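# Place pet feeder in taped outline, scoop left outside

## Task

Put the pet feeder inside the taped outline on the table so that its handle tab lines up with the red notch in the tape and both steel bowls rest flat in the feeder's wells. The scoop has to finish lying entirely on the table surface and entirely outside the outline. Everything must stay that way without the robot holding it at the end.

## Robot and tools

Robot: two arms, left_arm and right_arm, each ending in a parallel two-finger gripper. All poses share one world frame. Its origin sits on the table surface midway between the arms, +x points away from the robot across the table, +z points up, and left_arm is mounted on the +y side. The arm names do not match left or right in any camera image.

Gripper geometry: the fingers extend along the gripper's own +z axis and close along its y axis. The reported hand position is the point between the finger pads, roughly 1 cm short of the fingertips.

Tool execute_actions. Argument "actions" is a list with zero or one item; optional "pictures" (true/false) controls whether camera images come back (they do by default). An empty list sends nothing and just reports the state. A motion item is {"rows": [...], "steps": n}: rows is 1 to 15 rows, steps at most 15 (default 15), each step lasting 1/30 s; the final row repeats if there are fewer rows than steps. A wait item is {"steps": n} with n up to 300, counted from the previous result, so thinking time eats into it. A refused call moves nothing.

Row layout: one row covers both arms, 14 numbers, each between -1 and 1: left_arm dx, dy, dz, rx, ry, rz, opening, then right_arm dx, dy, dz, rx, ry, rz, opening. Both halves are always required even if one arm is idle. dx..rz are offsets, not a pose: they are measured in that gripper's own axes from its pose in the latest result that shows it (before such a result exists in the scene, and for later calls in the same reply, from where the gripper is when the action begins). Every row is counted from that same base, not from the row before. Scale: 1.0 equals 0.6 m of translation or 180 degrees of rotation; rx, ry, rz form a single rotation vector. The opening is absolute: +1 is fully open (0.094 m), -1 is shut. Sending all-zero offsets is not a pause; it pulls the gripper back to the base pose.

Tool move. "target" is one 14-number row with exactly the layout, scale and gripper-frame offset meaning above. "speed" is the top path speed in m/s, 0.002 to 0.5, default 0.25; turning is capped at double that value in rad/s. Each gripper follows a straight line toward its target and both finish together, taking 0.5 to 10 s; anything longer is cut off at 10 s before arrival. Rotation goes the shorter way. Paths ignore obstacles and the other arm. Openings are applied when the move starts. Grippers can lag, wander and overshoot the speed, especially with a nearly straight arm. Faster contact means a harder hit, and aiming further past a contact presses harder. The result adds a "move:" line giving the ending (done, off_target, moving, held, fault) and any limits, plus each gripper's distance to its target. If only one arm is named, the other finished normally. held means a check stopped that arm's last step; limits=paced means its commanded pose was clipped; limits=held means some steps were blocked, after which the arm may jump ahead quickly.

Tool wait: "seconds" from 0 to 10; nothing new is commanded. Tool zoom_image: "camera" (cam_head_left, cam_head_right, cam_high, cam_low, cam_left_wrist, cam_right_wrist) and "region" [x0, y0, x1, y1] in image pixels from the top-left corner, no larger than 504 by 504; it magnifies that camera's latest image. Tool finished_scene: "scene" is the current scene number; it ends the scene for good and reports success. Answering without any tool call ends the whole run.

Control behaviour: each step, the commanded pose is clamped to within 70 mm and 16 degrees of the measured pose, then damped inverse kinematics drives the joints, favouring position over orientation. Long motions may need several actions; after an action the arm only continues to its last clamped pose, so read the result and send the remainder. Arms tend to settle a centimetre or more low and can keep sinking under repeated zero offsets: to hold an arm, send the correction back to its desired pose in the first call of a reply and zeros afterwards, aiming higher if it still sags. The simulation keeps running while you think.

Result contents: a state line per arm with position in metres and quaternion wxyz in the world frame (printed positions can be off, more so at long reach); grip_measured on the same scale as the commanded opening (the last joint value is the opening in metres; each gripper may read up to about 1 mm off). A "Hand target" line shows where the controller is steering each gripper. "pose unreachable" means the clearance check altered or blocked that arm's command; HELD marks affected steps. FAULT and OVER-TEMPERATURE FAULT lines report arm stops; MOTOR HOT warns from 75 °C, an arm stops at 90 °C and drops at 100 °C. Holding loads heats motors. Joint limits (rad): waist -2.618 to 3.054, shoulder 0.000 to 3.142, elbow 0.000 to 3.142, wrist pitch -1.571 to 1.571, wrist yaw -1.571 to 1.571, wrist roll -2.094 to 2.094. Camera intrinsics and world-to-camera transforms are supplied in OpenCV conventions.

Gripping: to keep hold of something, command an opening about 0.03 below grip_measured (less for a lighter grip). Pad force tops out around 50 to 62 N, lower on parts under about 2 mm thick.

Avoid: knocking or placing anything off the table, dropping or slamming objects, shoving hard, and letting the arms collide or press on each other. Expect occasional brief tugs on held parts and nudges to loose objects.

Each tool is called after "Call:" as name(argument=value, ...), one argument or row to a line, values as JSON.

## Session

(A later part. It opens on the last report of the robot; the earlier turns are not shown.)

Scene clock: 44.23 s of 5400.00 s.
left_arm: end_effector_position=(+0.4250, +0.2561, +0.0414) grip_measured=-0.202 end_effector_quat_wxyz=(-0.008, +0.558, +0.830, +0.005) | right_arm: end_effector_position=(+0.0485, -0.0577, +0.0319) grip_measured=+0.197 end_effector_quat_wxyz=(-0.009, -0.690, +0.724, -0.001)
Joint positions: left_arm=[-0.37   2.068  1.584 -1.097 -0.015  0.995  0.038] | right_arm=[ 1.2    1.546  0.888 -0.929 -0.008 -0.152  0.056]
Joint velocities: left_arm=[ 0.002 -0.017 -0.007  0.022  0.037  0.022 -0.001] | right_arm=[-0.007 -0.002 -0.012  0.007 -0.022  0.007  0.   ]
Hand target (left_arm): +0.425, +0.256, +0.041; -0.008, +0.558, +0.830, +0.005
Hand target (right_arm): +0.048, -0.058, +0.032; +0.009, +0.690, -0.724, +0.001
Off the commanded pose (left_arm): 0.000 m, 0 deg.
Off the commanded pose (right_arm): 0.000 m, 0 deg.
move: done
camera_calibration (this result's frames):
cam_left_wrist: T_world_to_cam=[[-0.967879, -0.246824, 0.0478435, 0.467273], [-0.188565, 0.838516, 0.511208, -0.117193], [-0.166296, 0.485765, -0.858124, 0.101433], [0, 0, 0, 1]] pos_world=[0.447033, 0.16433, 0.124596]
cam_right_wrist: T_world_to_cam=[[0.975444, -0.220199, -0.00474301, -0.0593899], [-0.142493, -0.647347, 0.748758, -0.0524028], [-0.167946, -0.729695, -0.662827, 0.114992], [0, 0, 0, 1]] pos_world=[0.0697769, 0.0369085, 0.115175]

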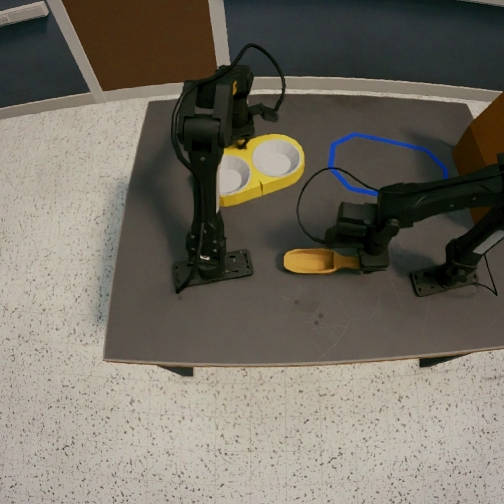

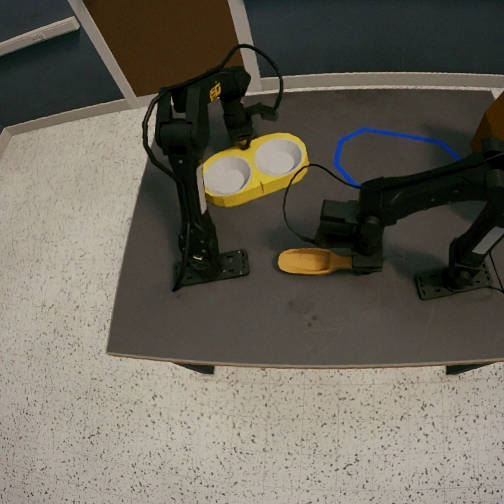

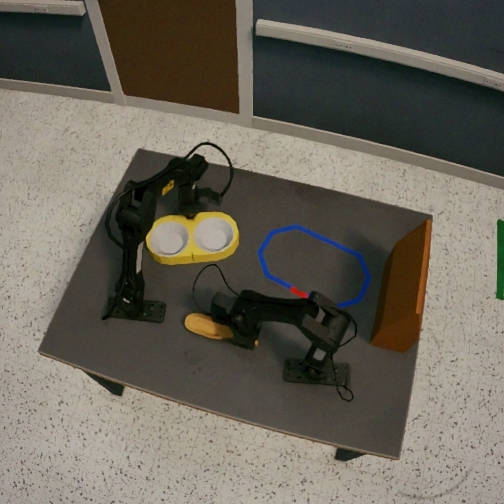

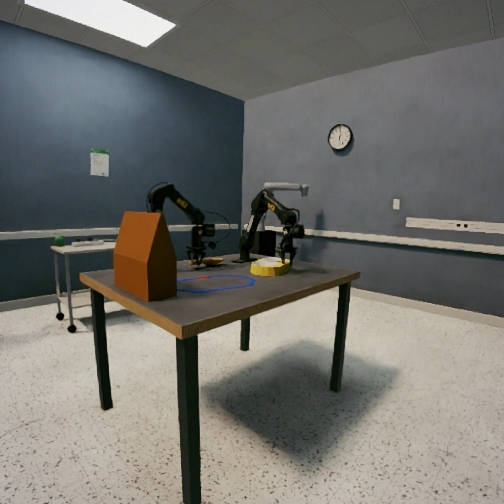

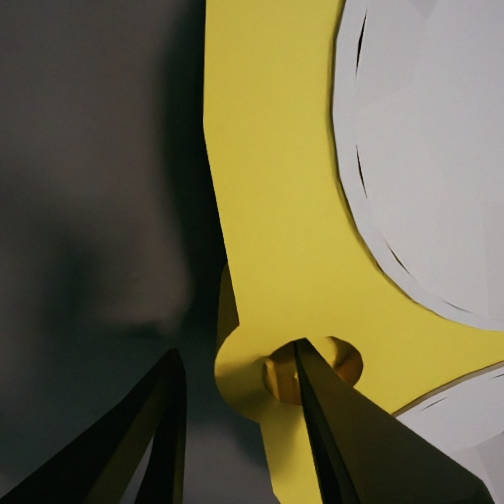

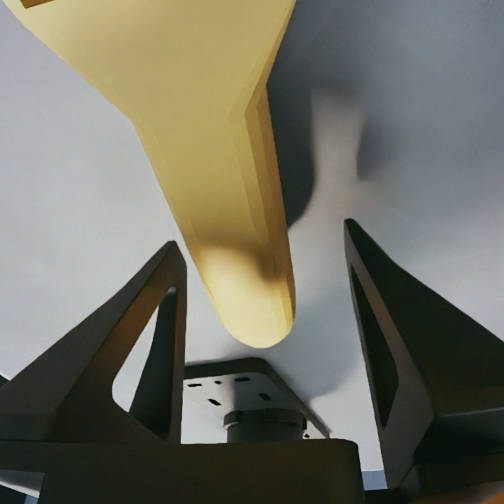

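Call:
move(
  target=[0,0,0,0,0,0,-0.8,0,0,-0.15,0,0,0.06,0.2],
)

Call:
move(
  target=[0.105,-0.047,0,0,0,-0.267,-0.8,0,0,0,0,0,0,-0.2],
  speed=0.2,
)

Scene clock: 47.13 s of 5400.00 s.
left_arm: end_effector_position=(+0.4248, +0.2562, +0.0414) grip_measured=-0.687 end_effector_quat_wxyz=(-0.008, +0.558, +0.830, +0.005) | right_arm: end_effector_position=(+0.0487, -0.0567, +0.1167) grip_measured=+0.197 end_effector_quat_wxyz=(-0.011, -0.625, +0.781, -0.004)
Joint positions: left_arm=[-0.37   2.068  1.584 -1.098 -0.015  0.995  0.015] | right_arm=[ 1.2    1.476  1.171 -1.288 -0.008  0.021  0.056]
Joint velocities: left_arm=[-0.002  0.017 -0.012  0.022 -0.022 -0.066 -0.001] | right_arm=[-0.022 -0.002  0.002 -0.051  0.007 -0.022 -0.001]
Hand target (left_arm): +0.425, +0.256, +0.041; -0.008, +0.558, +0.830, +0.005
Hand target (right_arm): +0.051, -0.057, +0.122; -0.008, -0.619, +0.785, -0.002
Off the commanded pose (left_arm): 0.000 m, 0 deg.
Off the commanded pose (right_arm): 0.005 m, 1 deg.
move: done
camera_calibration (this result's frames):
cam_left_wrist: T_world_to_cam=[[-0.967847, -0.246845, 0.0483719, 0.467101], [-0.188215, 0.838252, 0.51177, -0.117418], [-0.166875, 0.48621, -0.85776, 0.101474], [0, 0, 0, 1]] pos_world=[0.446916, 0.164389, 0.124537]
cam_right_wrist: T_world_to_cam=[[0.923068, -0.384637, -0.000578874, -0.0662171], [-0.252305, -0.606626, 0.753888, -0.108063], [-0.290325, -0.695744, -0.657002, 0.179184], [0, 0, 0, 1]] pos_world=[0.0858795, 0.0336427, 0.199153]

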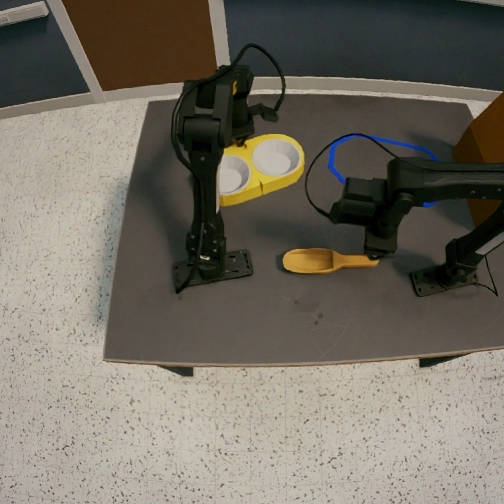

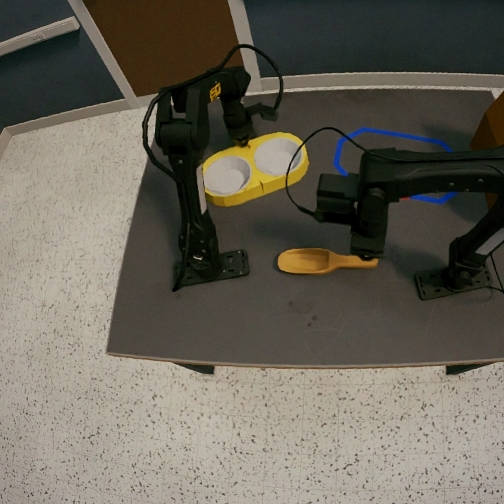

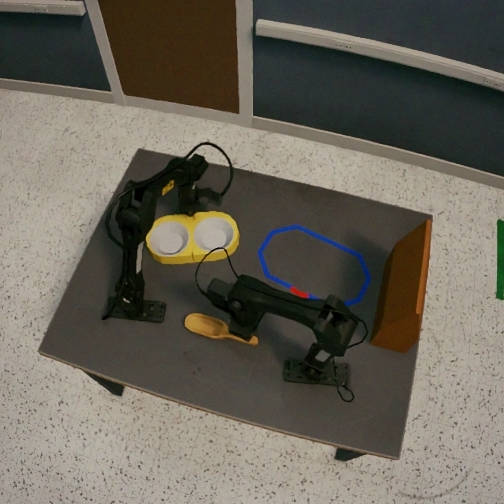

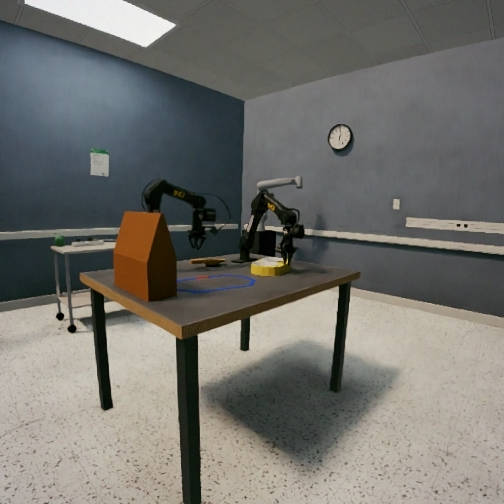

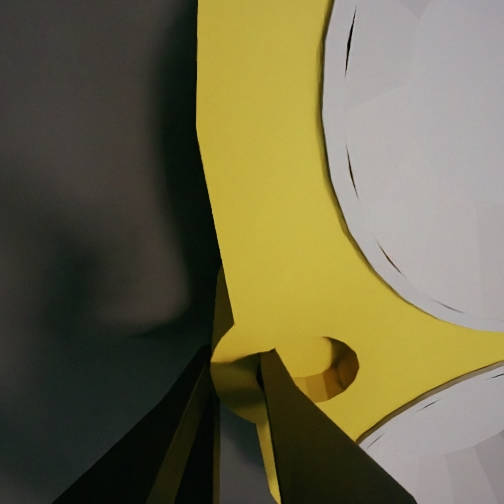

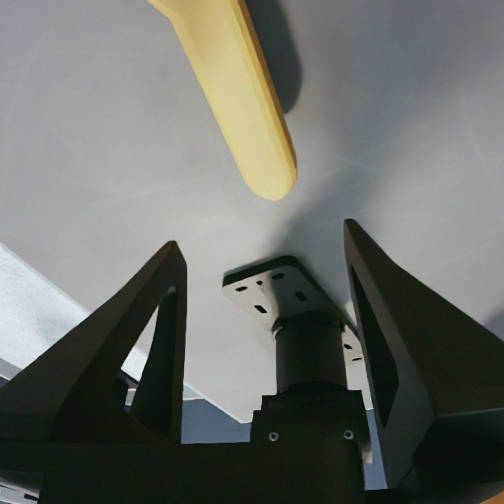

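Scene clock: 49.70 s of 5400.00 s.
left_arm: end_effector_position=(+0.3759, +0.3012, +0.0413) grip_measured=-0.688 end_effector_quat_wxyz=(-0.014, +0.192, +0.981, +0.006) | right_arm: end_effector_position=(+0.0487, -0.0567, +0.1167) grip_measured=-0.197 end_effector_quat_wxyz=(-0.011, -0.625, +0.781, -0.004)
Joint positions: left_arm=[-0.265  1.882  1.318 -1.032 -0.016  0.302  0.015] | right_arm=[ 1.2    1.476  1.171 -1.288 -0.008  0.021  0.038]
Joint velocities: left_arm=[-0.007 -0.012 -0.002 -0.007 -0.007  0.051  0.   ] | right_arm=[-0.002 -0.012 -0.007  0.007 -0.007 -0.022  0.   ]
Hand target (left_arm): +0.376, +0.304, +0.042; -0.005, +0.172, +0.985, +0.006
Hand target (right_arm): +0.049, -0.057, +0.117; -0.011, -0.625, +0.781, -0.004
Off the commanded pose (left_arm): 0.003 m, 3 deg.
Off the commanded pose (right_arm): 0.000 m, 0 deg.
move: off_target (left_arm)
camera_calibration (this result's frames):
cam_left_wrist: T_world_to_cam=[[-0.498819, -0.865735, 0.0410173, 0.441294], [-0.728251, 0.444324, 0.521754, 0.156966], [-0.469926, 0.23039, -0.852109, 0.262133], [0, 0, 0, 1]] pos_world=[0.457619, 0.251907, 0.123368]
cam_right_wrist: T_world_to_cam=[[0.923068, -0.384637, -0.000578874, -0.0662171], [-0.252305, -0.606626, 0.753888, -0.108063], [-0.290325, -0.695744, -0.657002, 0.179184], [0, 0, 0, 1]] pos_world=[0.0858795, 0.0336427, 0.199153]

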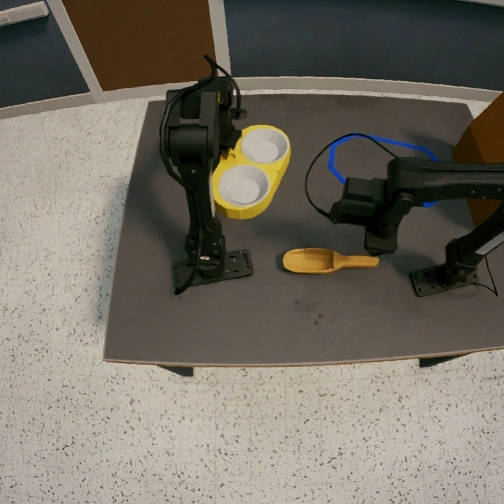

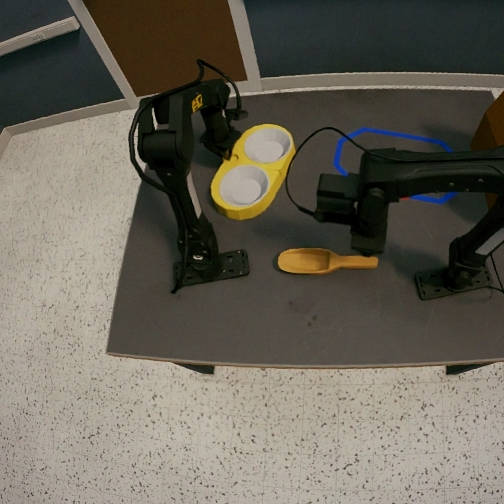

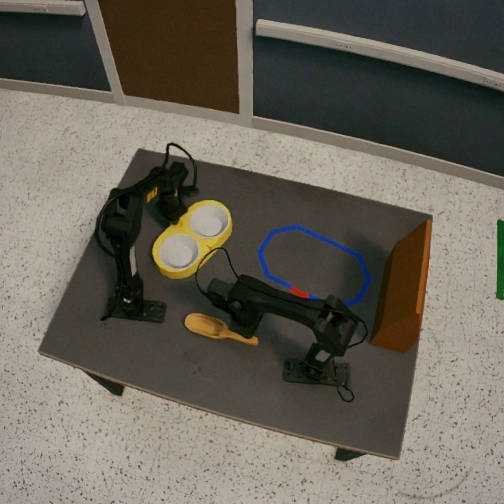

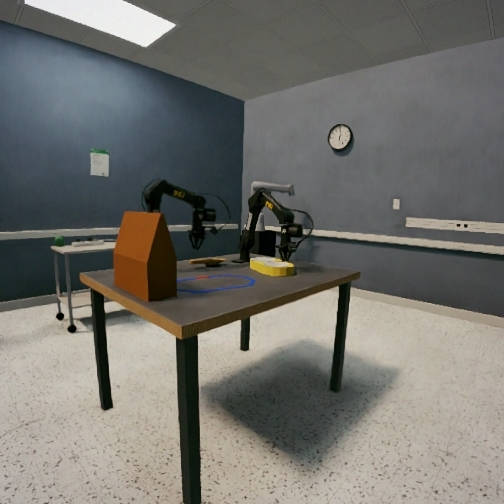

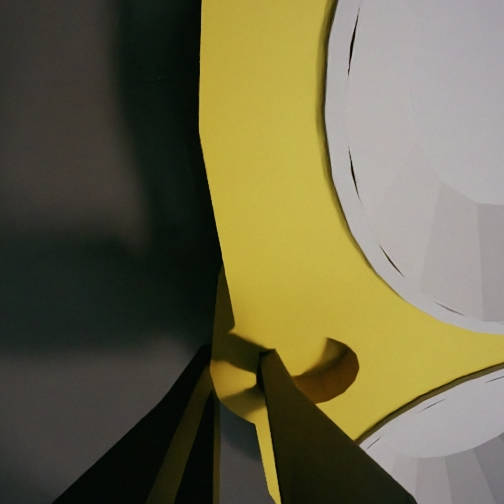

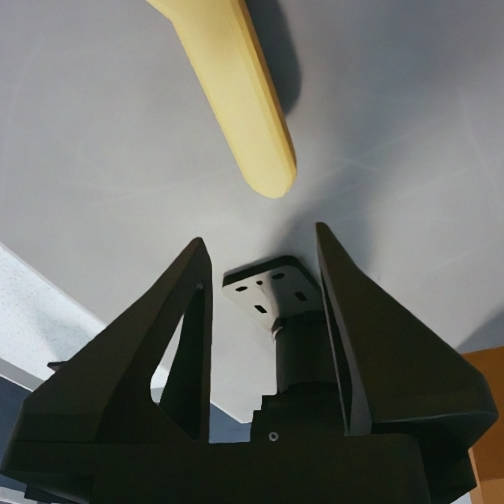

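Call:
move(
  target=[0.01,-0.4,-0.003,0,0,-0.485,-0.75,0.07,0.13,0,0,0,0,-0.2],
  speed=0.22,
)

Call:
move(
  target=[0,0,0,0,0,0,-0.3,0,0,0,0,0,0,-0.2],
)

Call:
move(
  target=[0,0,-0.08,0,0,0,-0.3,0,0,0,0,0,0,-0.2],
)

Call:
move(
  target=[-0.55,0.25,-0.1,0,0,0,-0.3,0,0,0,0,0,0,-0.2],
  speed=0.4,
)

Scene clock: 58.37 s of 5400.00 s.
left_arm: end_effector_position=(+0.2736, +0.0872, +0.0410) grip_measured=-0.688 end_effector_quat_wxyz=(-0.007, -0.527, +0.850, +0.016) | right_arm: end_effector_position=(-0.0348, -0.0736, +0.1185) grip_measured=-0.197 end_effector_quat_wxyz=(-0.007, -0.624, +0.781, -0.000)
Joint positions: left_arm=[-0.983  1.882  1.317 -1.039  0.007 -1.911  0.015] | right_arm=[ 1.557  1.392  1.106 -1.292 -0.012  0.38   0.038]
Joint velocities: left_arm=[-0.002 -0.012  0.002 -0.007 -0.051  0.051  0.   ] | right_arm=[-0.007 -0.002 -0.002  0.007 -0.051 -0.007  0.001]
Hand target (left_arm): +0.276, +0.085, +0.037; -0.000, -0.538, +0.843, +0.022
Hand target (right_arm): -0.037, -0.081, +0.119; -0.011, -0.625, +0.781, -0.001
Off the commanded pose (left_arm): 0.009 m, 2 deg.
Off the commanded pose (right_arm): 0.007 m, 1 deg.
After step 90, 1.63 s passed at rest.
move: done
camera_calibration (this result's frames):
cam_left_wrist: T_world_to_cam=[[0.826251, -0.563227, 0.00916833, -0.182636], [-0.492641, -0.714618, 0.496614, 0.215366], [-0.273155, -0.414845, -0.867923, 0.266147], [0, 0, 0, 1]] pos_world=[0.329701, 0.161448, 0.125716]
cam_right_wrist: T_world_to_cam=[[0.922181, -0.386737, -0.00400789, 0.00455757], [-0.254509, -0.614618, 0.746639, -0.140551], [-0.291216, -0.687516, -0.665218, 0.145926], [0, 0, 0, 1]] pos_world=[0.00252147, 0.0157034, 0.202032]

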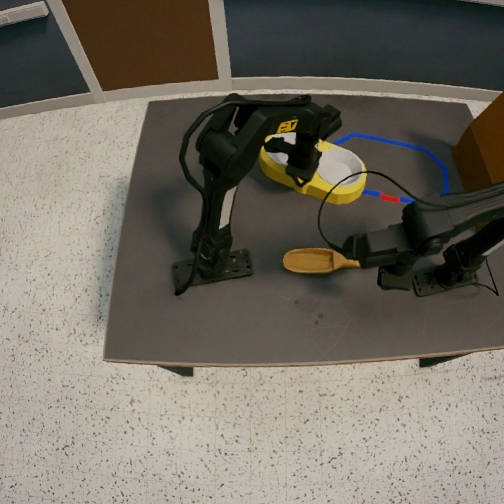

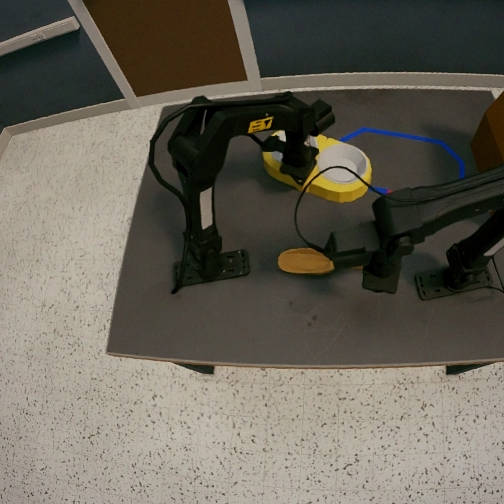

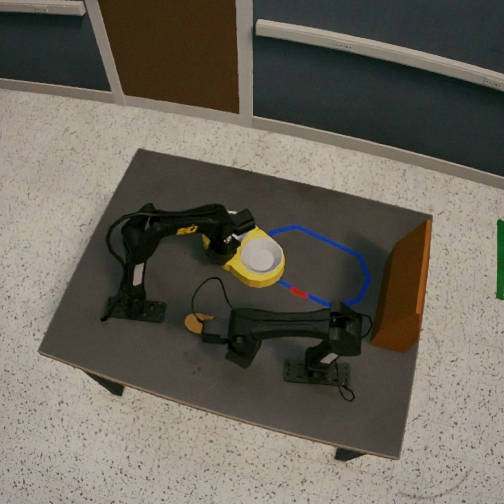

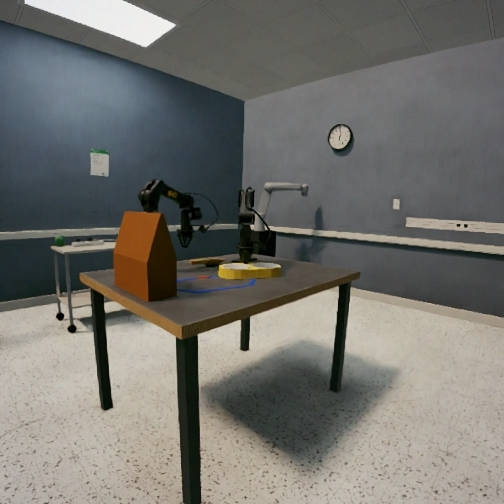

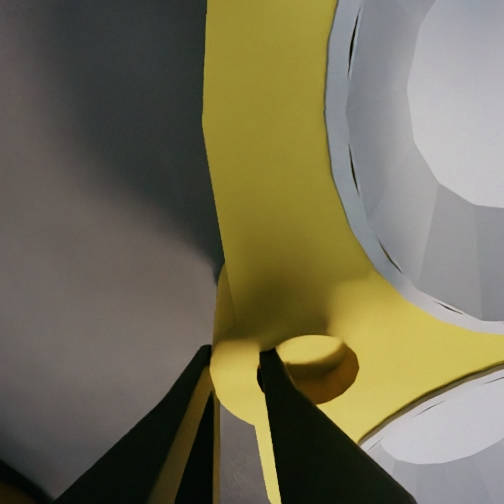

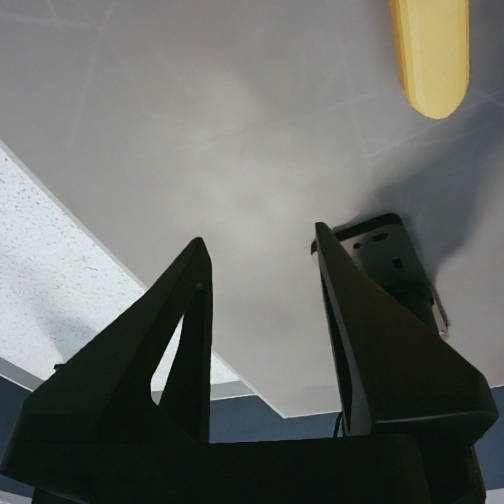

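Scene clock: 58.87 s of 5400.00 s.
left_arm: end_effector_position=(+0.2736, +0.0870, +0.0410) grip_measured=-0.302 end_effector_quat_wxyz=(-0.008, -0.527, +0.850, +0.016) | right_arm: end_effector_position=(-0.0348, -0.0736, +0.1185) grip_measured=-0.197 end_effector_quat_wxyz=(-0.007, -0.624, +0.781, -0.000)
Joint positions: left_arm=[-0.983  1.882  1.317 -1.039  0.008 -1.911  0.033] | right_arm=[ 1.557  1.392  1.106 -1.292 -0.012  0.38   0.038]
Joint velocities: left_arm=[-0.007 -0.012 -0.012  0.022  0.007 -0.007  0.001] | right_arm=[-0.002 -0.007 -0.002  0.037 -0.037 -0.022  0.   ]
Hand target (left_arm): +0.274, +0.087, +0.041; -0.007, -0.527, +0.850, +0.016
Hand target (right_arm): -0.035, -0.074, +0.118; -0.007, -0.624, +0.781, -0.000
Off the commanded pose (left_arm): 0.000 m, 0 deg.
Off the commanded pose (right_arm): 0.000 m, 0 deg.
move: done
camera_calibration (this result's frames):
cam_left_wrist: T_world_to_cam=[[0.826278, -0.563185, 0.00931156, -0.182705], [-0.492337, -0.714106, 0.497652, 0.215007], [-0.273621, -0.415783, -0.867327, 0.266221], [0, 0, 0, 1]] pos_world=[0.329665, 0.161331, 0.125604]
cam_right_wrist: T_world_to_cam=[[0.922181, -0.386737, -0.00400789, 0.00455757], [-0.254509, -0.614618, 0.746639, -0.140551], [-0.291216, -0.687516, -0.665218, 0.145926], [0, 0, 0, 1]] pos_world=[0.00252147, 0.0157034, 0.202032]

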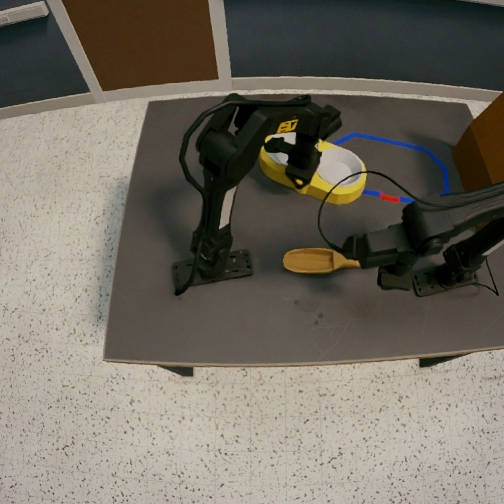

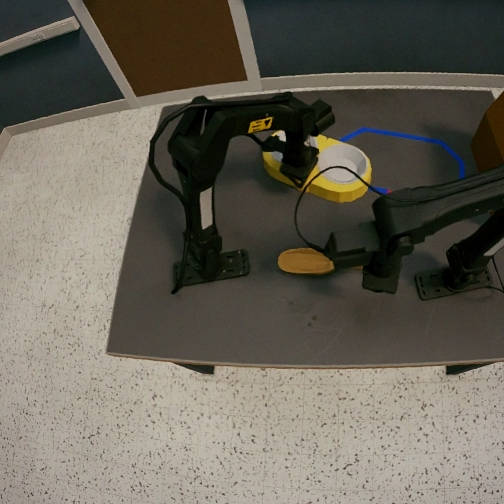

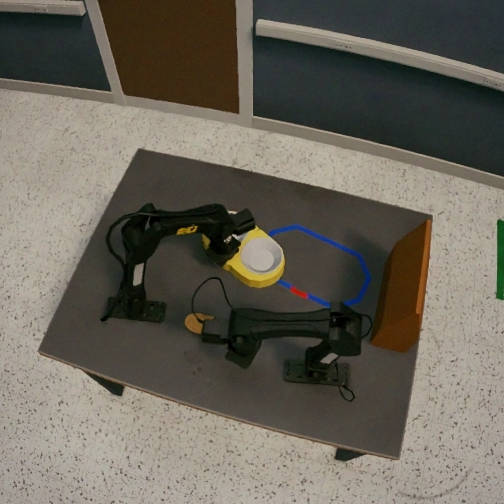

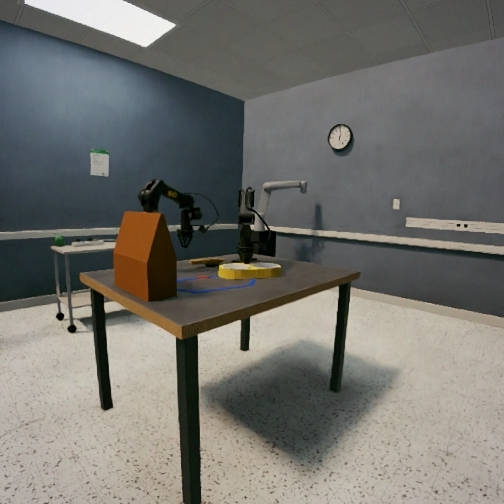

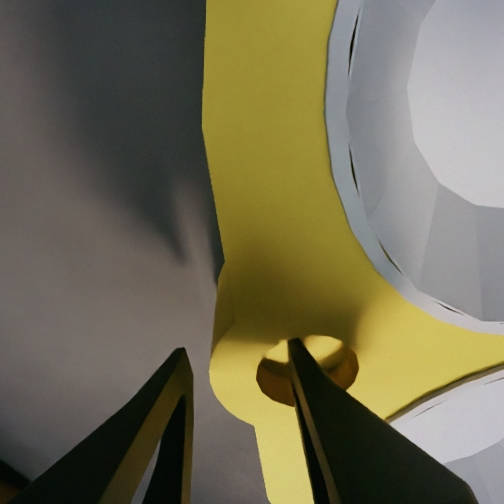

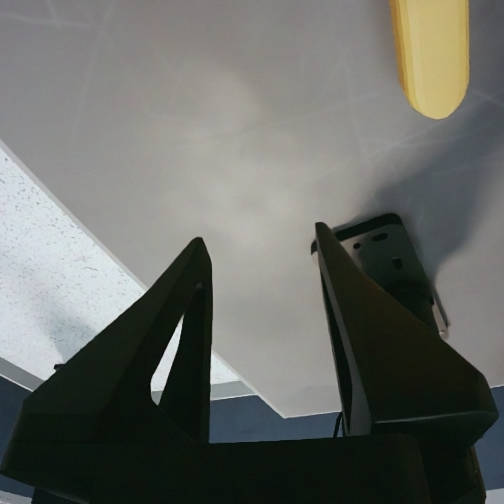

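Scene clock: 59.87 s of 5400.00 s.
left_arm: end_effector_position=(+0.2727, +0.0879, +0.0804) grip_measured=-0.302 end_effector_quat_wxyz=(-0.009, -0.527, +0.850, +0.023) | right_arm: end_effector_position=(-0.0348, -0.0736, +0.1185) grip_measured=-0.197 end_effector_quat_wxyz=(-0.007, -0.624, +0.781, -0.000)
Joint positions: left_arm=[-0.983  1.854  1.44  -1.205  0.008 -1.911  0.033] | right_arm=[ 1.557  1.392  1.106 -1.292 -0.012  0.38   0.038]
Joint velocities: left_arm=[-0.022 -0.007  0.002 -0.037 -0.007 -0.066  0.001] | right_arm=[ 0.002  0.002 -0.002 -0.022 -0.037 -0.007 -0.   ]
Hand target (left_arm): +0.274, +0.086, +0.089; -0.008, -0.527, +0.850, +0.016
Hand target (right_arm): -0.035, -0.074, +0.118; -0.007, -0.624, +0.781, -0.000
Off the commanded pose (left_arm): 0.009 m, 1 deg.
Off the commanded pose (right_arm): 0.000 m, 0 deg.
move: done
camera_calibration (this result's frames):
cam_left_wrist: T_world_to_cam=[[0.826301, -0.563208, -0.00488709, -0.180688], [-0.487329, -0.719273, 0.495132, 0.194903], [-0.282378, -0.406746, -0.868804, 0.302252], [0, 0, 0, 1]] pos_world=[0.329633, 0.161364, 0.165212]
cam_right_wrist: T_world_to_cam=[[0.922181, -0.386737, -0.00400789, 0.00455757], [-0.254509, -0.614618, 0.746639, -0.140551], [-0.291216, -0.687516, -0.665218, 0.145926], [0, 0, 0, 1]] pos_world=[0.00252147, 0.0157034, 0.202032]

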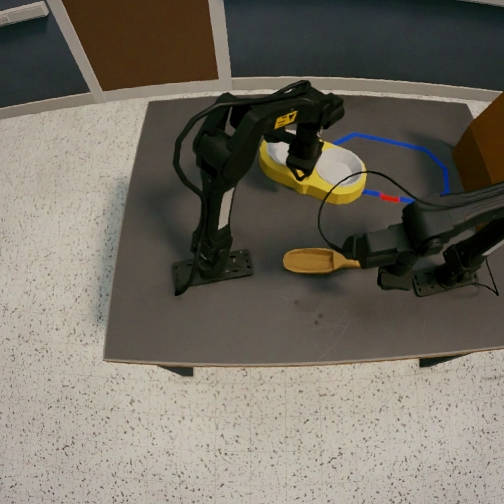

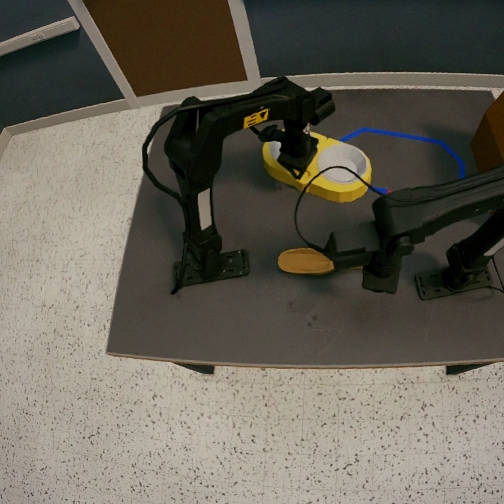

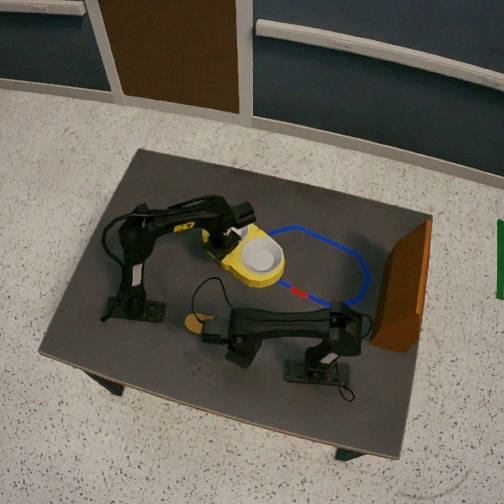

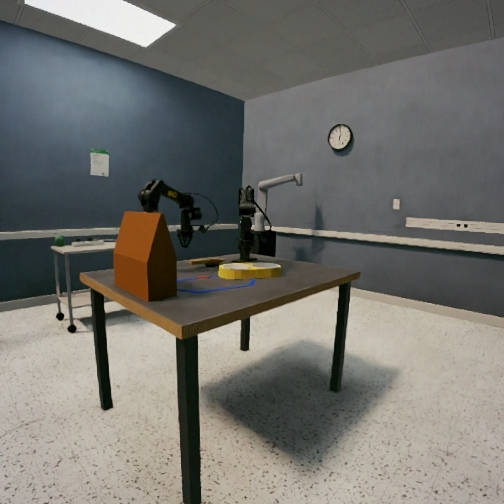

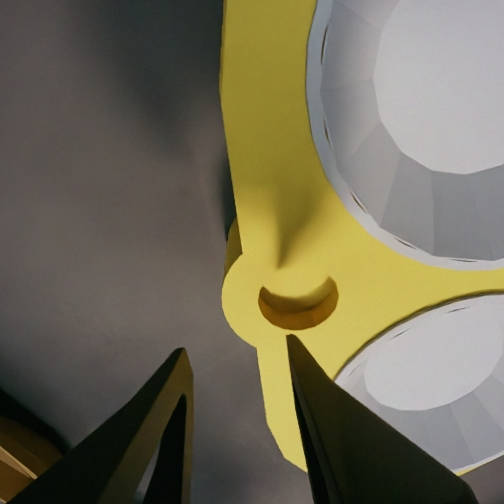

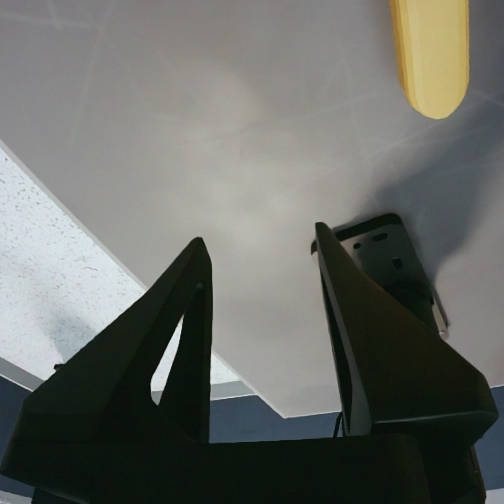

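Scene clock: 61.60 s of 5400.00 s.
left_arm: end_effector_position=(+0.2891, +0.4443, +0.1423) grip_measured=-0.302 end_effector_quat_wxyz=(-0.018, -0.532, +0.846, +0.011) | right_arm: end_effector_position=(-0.0348, -0.0736, +0.1185) grip_measured=-0.197 end_effector_quat_wxyz=(-0.007, -0.624, +0.781, -0.000)
Joint positions: left_arm=[ 0.254  1.611  1.404 -1.402 -0.018 -0.687  0.033] | right_arm=[ 1.557  1.392  1.106 -1.292 -0.012  0.38   0.038]
Joint velocities: left_arm=[ 0.007 -0.002  0.007  0.037 -0.066  0.081  0.001] | right_arm=[-0.007  0.002 -0.002  0.007  0.007 -0.037 -0.   ]
Hand target (left_arm): +0.293, +0.445, +0.147; -0.014, -0.527, +0.850, +0.008
Hand target (right_arm): -0.035, -0.074, +0.118; -0.007, -0.624, +0.781, -0.000
Off the commanded pose (left_arm): 0.009 m, 2 deg.
Off the commanded pose (right_arm): 0.000 m, 0 deg.
move: done
camera_calibration (this result's frames):
cam_left_wrist: T_world_to_cam=[[0.833161, -0.552958, 0.00899247, -0.00175679], [-0.477133, -0.710501, 0.517236, 0.418532], [-0.27962, -0.435231, -0.855796, 0.51566], [0, 0, 0, 1]] pos_world=[0.345348, 0.520827, 0.224836]
cam_right_wrist: T_world_to_cam=[[0.922181, -0.386737, -0.00400789, 0.00455757], [-0.254509, -0.614618, 0.746639, -0.140551], [-0.291216, -0.687516, -0.665218, 0.145926], [0, 0, 0, 1]] pos_world=[0.00252147, 0.0157034, 0.202032]

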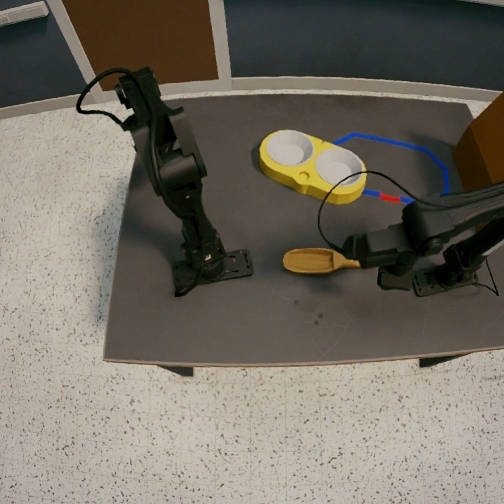

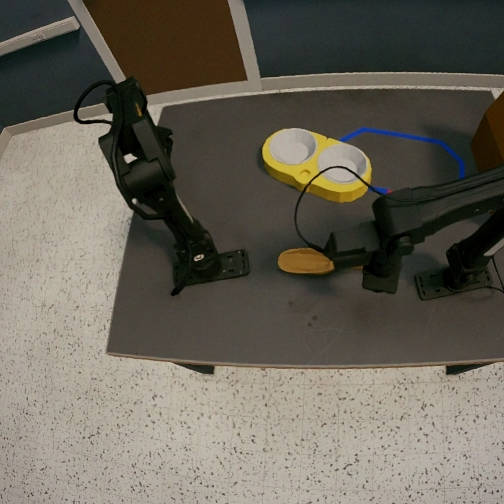

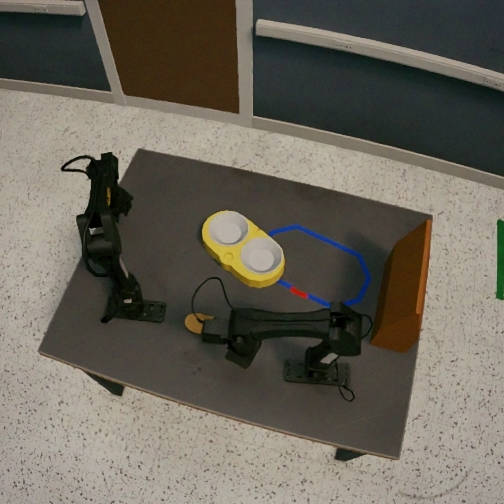

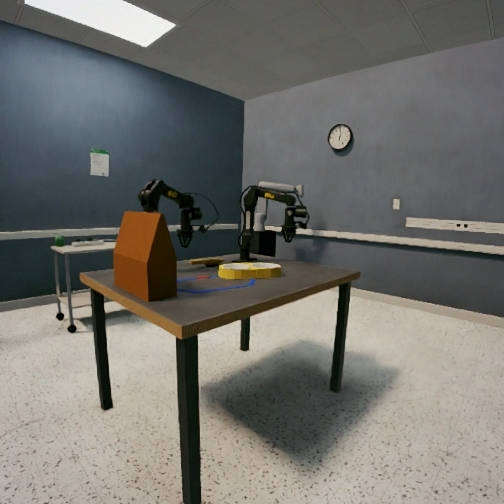

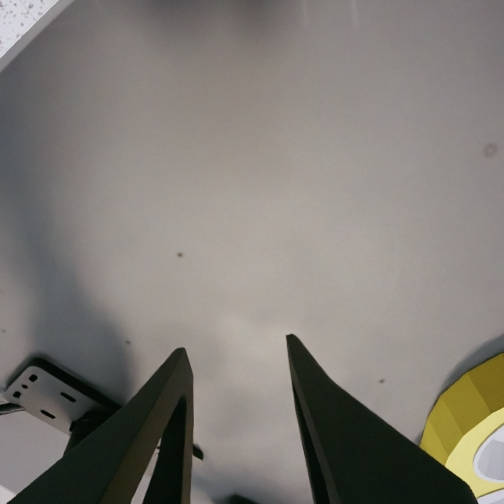

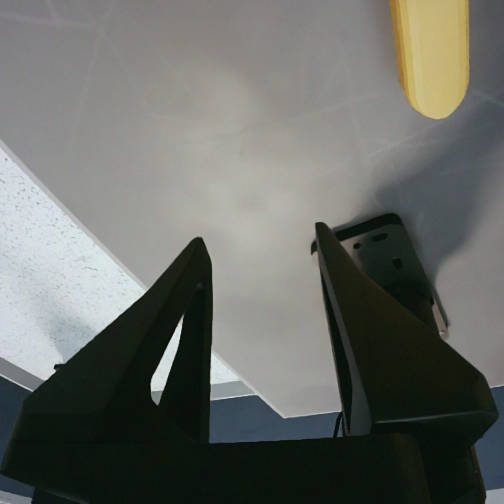

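Call:
move(
  target=[0,0,0,0,0,0,-0.3,-0.38,-0.445,0.045,0,0,0.078,-0.2],
  speed=0.35,
)

Scene clock: 65.73 s of 5400.00 s.
left_arm: end_effector_position=(+0.2889, +0.4442, +0.1423) grip_measured=-0.302 end_effector_quat_wxyz=(-0.019, -0.531, +0.847, +0.011) | right_arm: end_effector_position=(+0.2739, +0.0916, +0.0826) grip_measured=-0.197 end_effector_quat_wxyz=(-0.004, -0.519, +0.854, -0.003)
Joint positions: left_arm=[ 0.254  1.611  1.404 -1.403 -0.018 -0.684  0.033] | right_arm=[ 0.785  2.463  2.408 -1.527  0.002 -0.136  0.038]
Joint velocities: left_arm=[ 0.002 -0.007  0.017 -0.022  0.007  0.022  0.001] | right_arm=[ 0.012  0.002 -0.002 -0.081  0.007 -0.037  0.   ]
Hand target (left_arm): +0.289, +0.444, +0.142; -0.018, -0.532, +0.847, +0.011
Hand target (right_arm): +0.274, +0.092, +0.082; -0.007, -0.524, +0.852, -0.007
Off the commanded pose (left_arm): 0.000 m, 0 deg.
Off the commanded pose (right_arm): 0.005 m, 1 deg.
move: done
camera_calibration (this result's frames):
cam_left_wrist: T_world_to_cam=[[0.831689, -0.555174, 0.00866053, -0.000200731], [-0.478669, -0.709, 0.517876, 0.418075], [-0.281371, -0.434857, -0.855412, 0.515869], [0, 0, 0, 1]] pos_world=[0.345437, 0.520633, 0.224771]
cam_right_wrist: T_world_to_cam=[[0.794509, -0.607232, 0.00483602, -0.161929], [-0.407896, -0.527762, 0.745043, 0.100515], [-0.449862, -0.593916, -0.666999, 0.360576], [0, 0, 0, 1]] pos_world=[0.331863, 0.168871, 0.166399]

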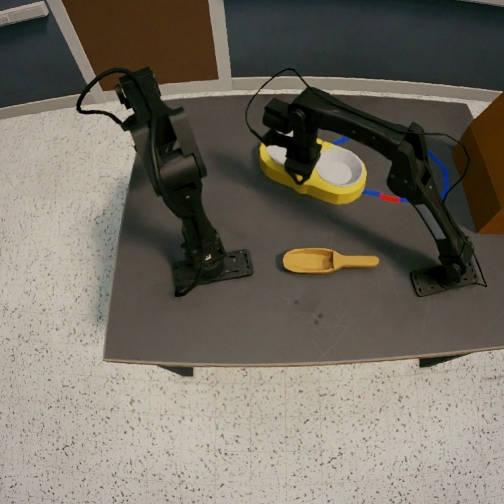

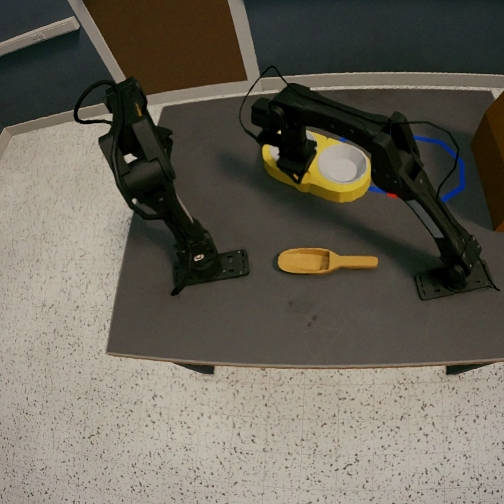

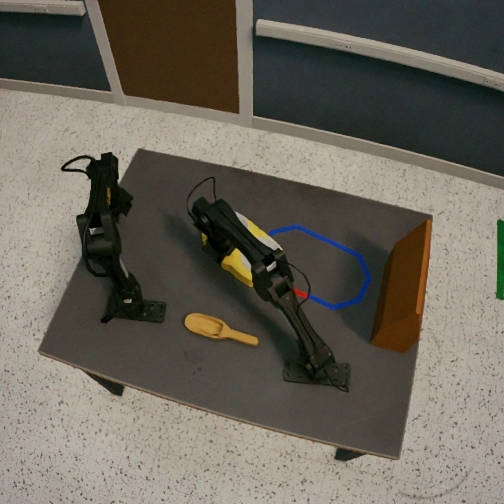

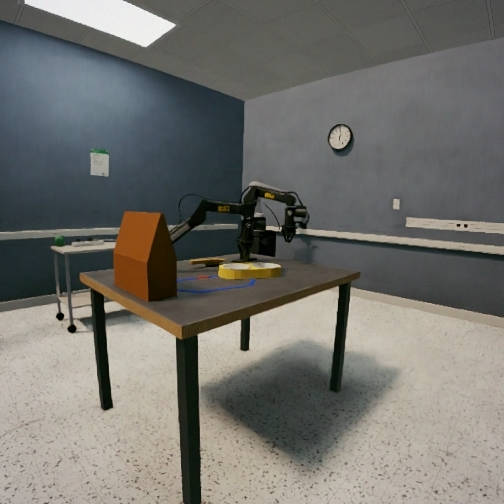

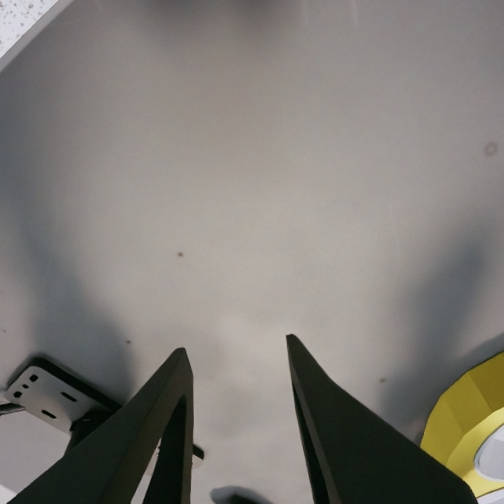

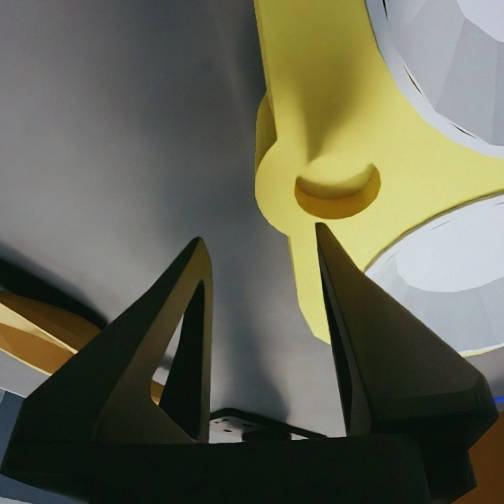

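Call:
move(
  target=[0,0,0,0,0,0,-0.3,0.007,-0.02,0.06,0,0,0,-0.2],
  speed=0.04,
)

Scene clock: 69.27 s of 5400.00 s.
left_arm: end_effector_position=(+0.2889, +0.4442, +0.1423) grip_measured=-0.302 end_effector_quat_wxyz=(-0.019, -0.531, +0.847, +0.011) | right_arm: end_effector_position=(+0.2783, +0.0867, +0.0503) grip_measured=-0.197 end_effector_quat_wxyz=(-0.004, -0.521, +0.854, -0.002)
Joint positions: left_arm=[ 0.254  1.611  1.404 -1.403 -0.018 -0.684  0.033] | right_arm=[ 0.771  2.428  2.216 -1.369  0.001 -0.153  0.038]
Joint velocities: left_arm=[-0.002 -0.017 -0.027  0.051 -0.051 -0.125  0.   ] | right_arm=[-0.007  0.002 -0.002  0.066 -0.007 -0.007  0.001]
Hand target (left_arm): +0.289, +0.444, +0.142; -0.019, -0.531, +0.847, +0.011
Hand target (right_arm): +0.282, +0.082, +0.047; -0.005, -0.519, +0.854, -0.003
Off the commanded pose (left_arm): 0.000 m, 0 deg.
Off the commanded pose (right_arm): 0.007 m, 0 deg.
move: done
camera_calibration (this result's frames):
cam_left_wrist: T_world_to_cam=[[0.831689, -0.555174, 0.00866053, -0.000200731], [-0.478669, -0.709, 0.517876, 0.418075], [-0.281371, -0.434857, -0.855412, 0.515869], [0, 0, 0, 1]] pos_world=[0.345437, 0.520633, 0.224771]
cam_right_wrist: T_world_to_cam=[[0.796585, -0.604517, 0.00349587, -0.168989], [-0.405609, -0.530173, 0.744579, 0.12331], [-0.448257, -0.594538, -0.667525, 0.337696], [0, 0, 0, 1]] pos_world=[0.336005, 0.163992, 0.134197]

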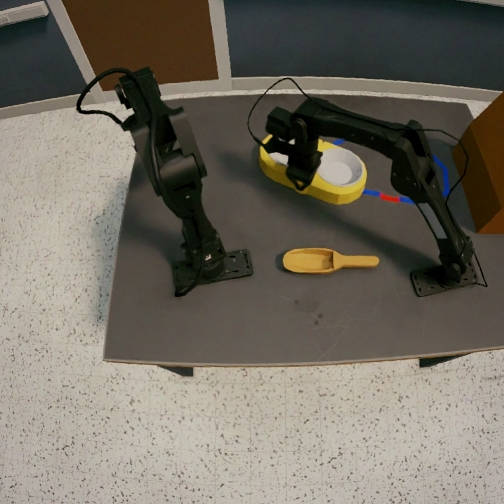

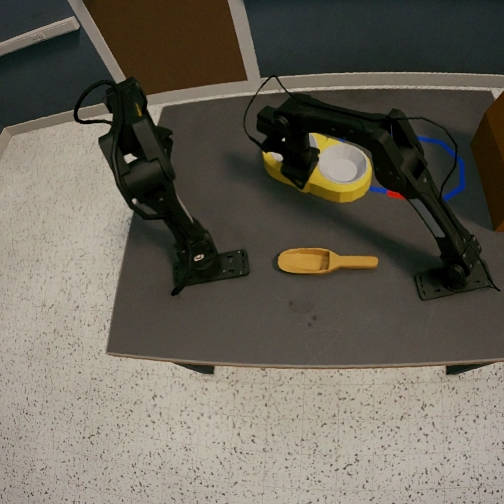

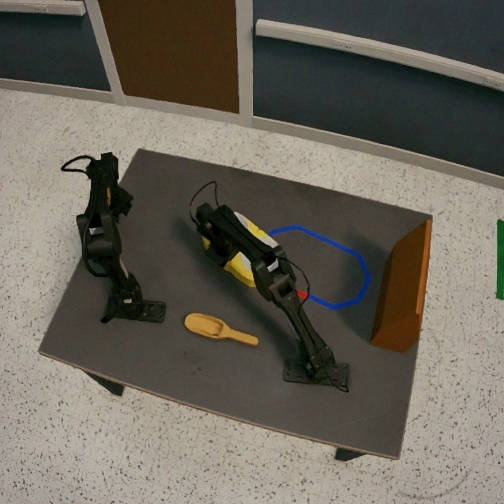

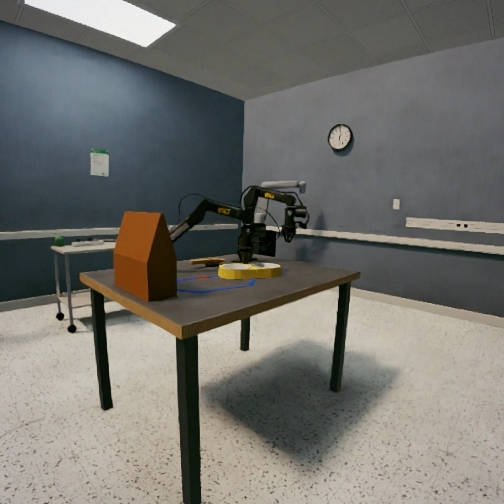

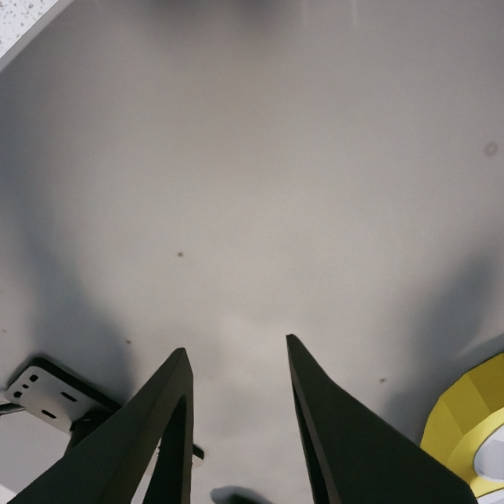

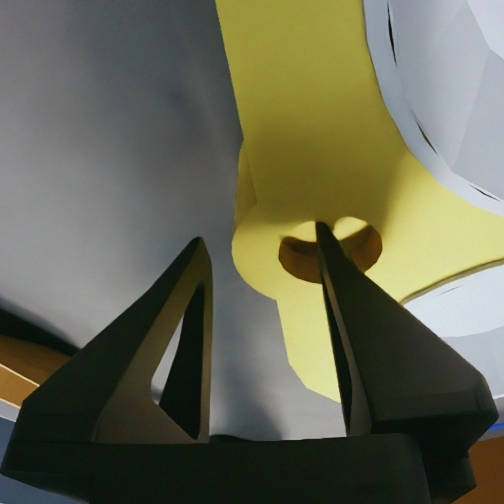

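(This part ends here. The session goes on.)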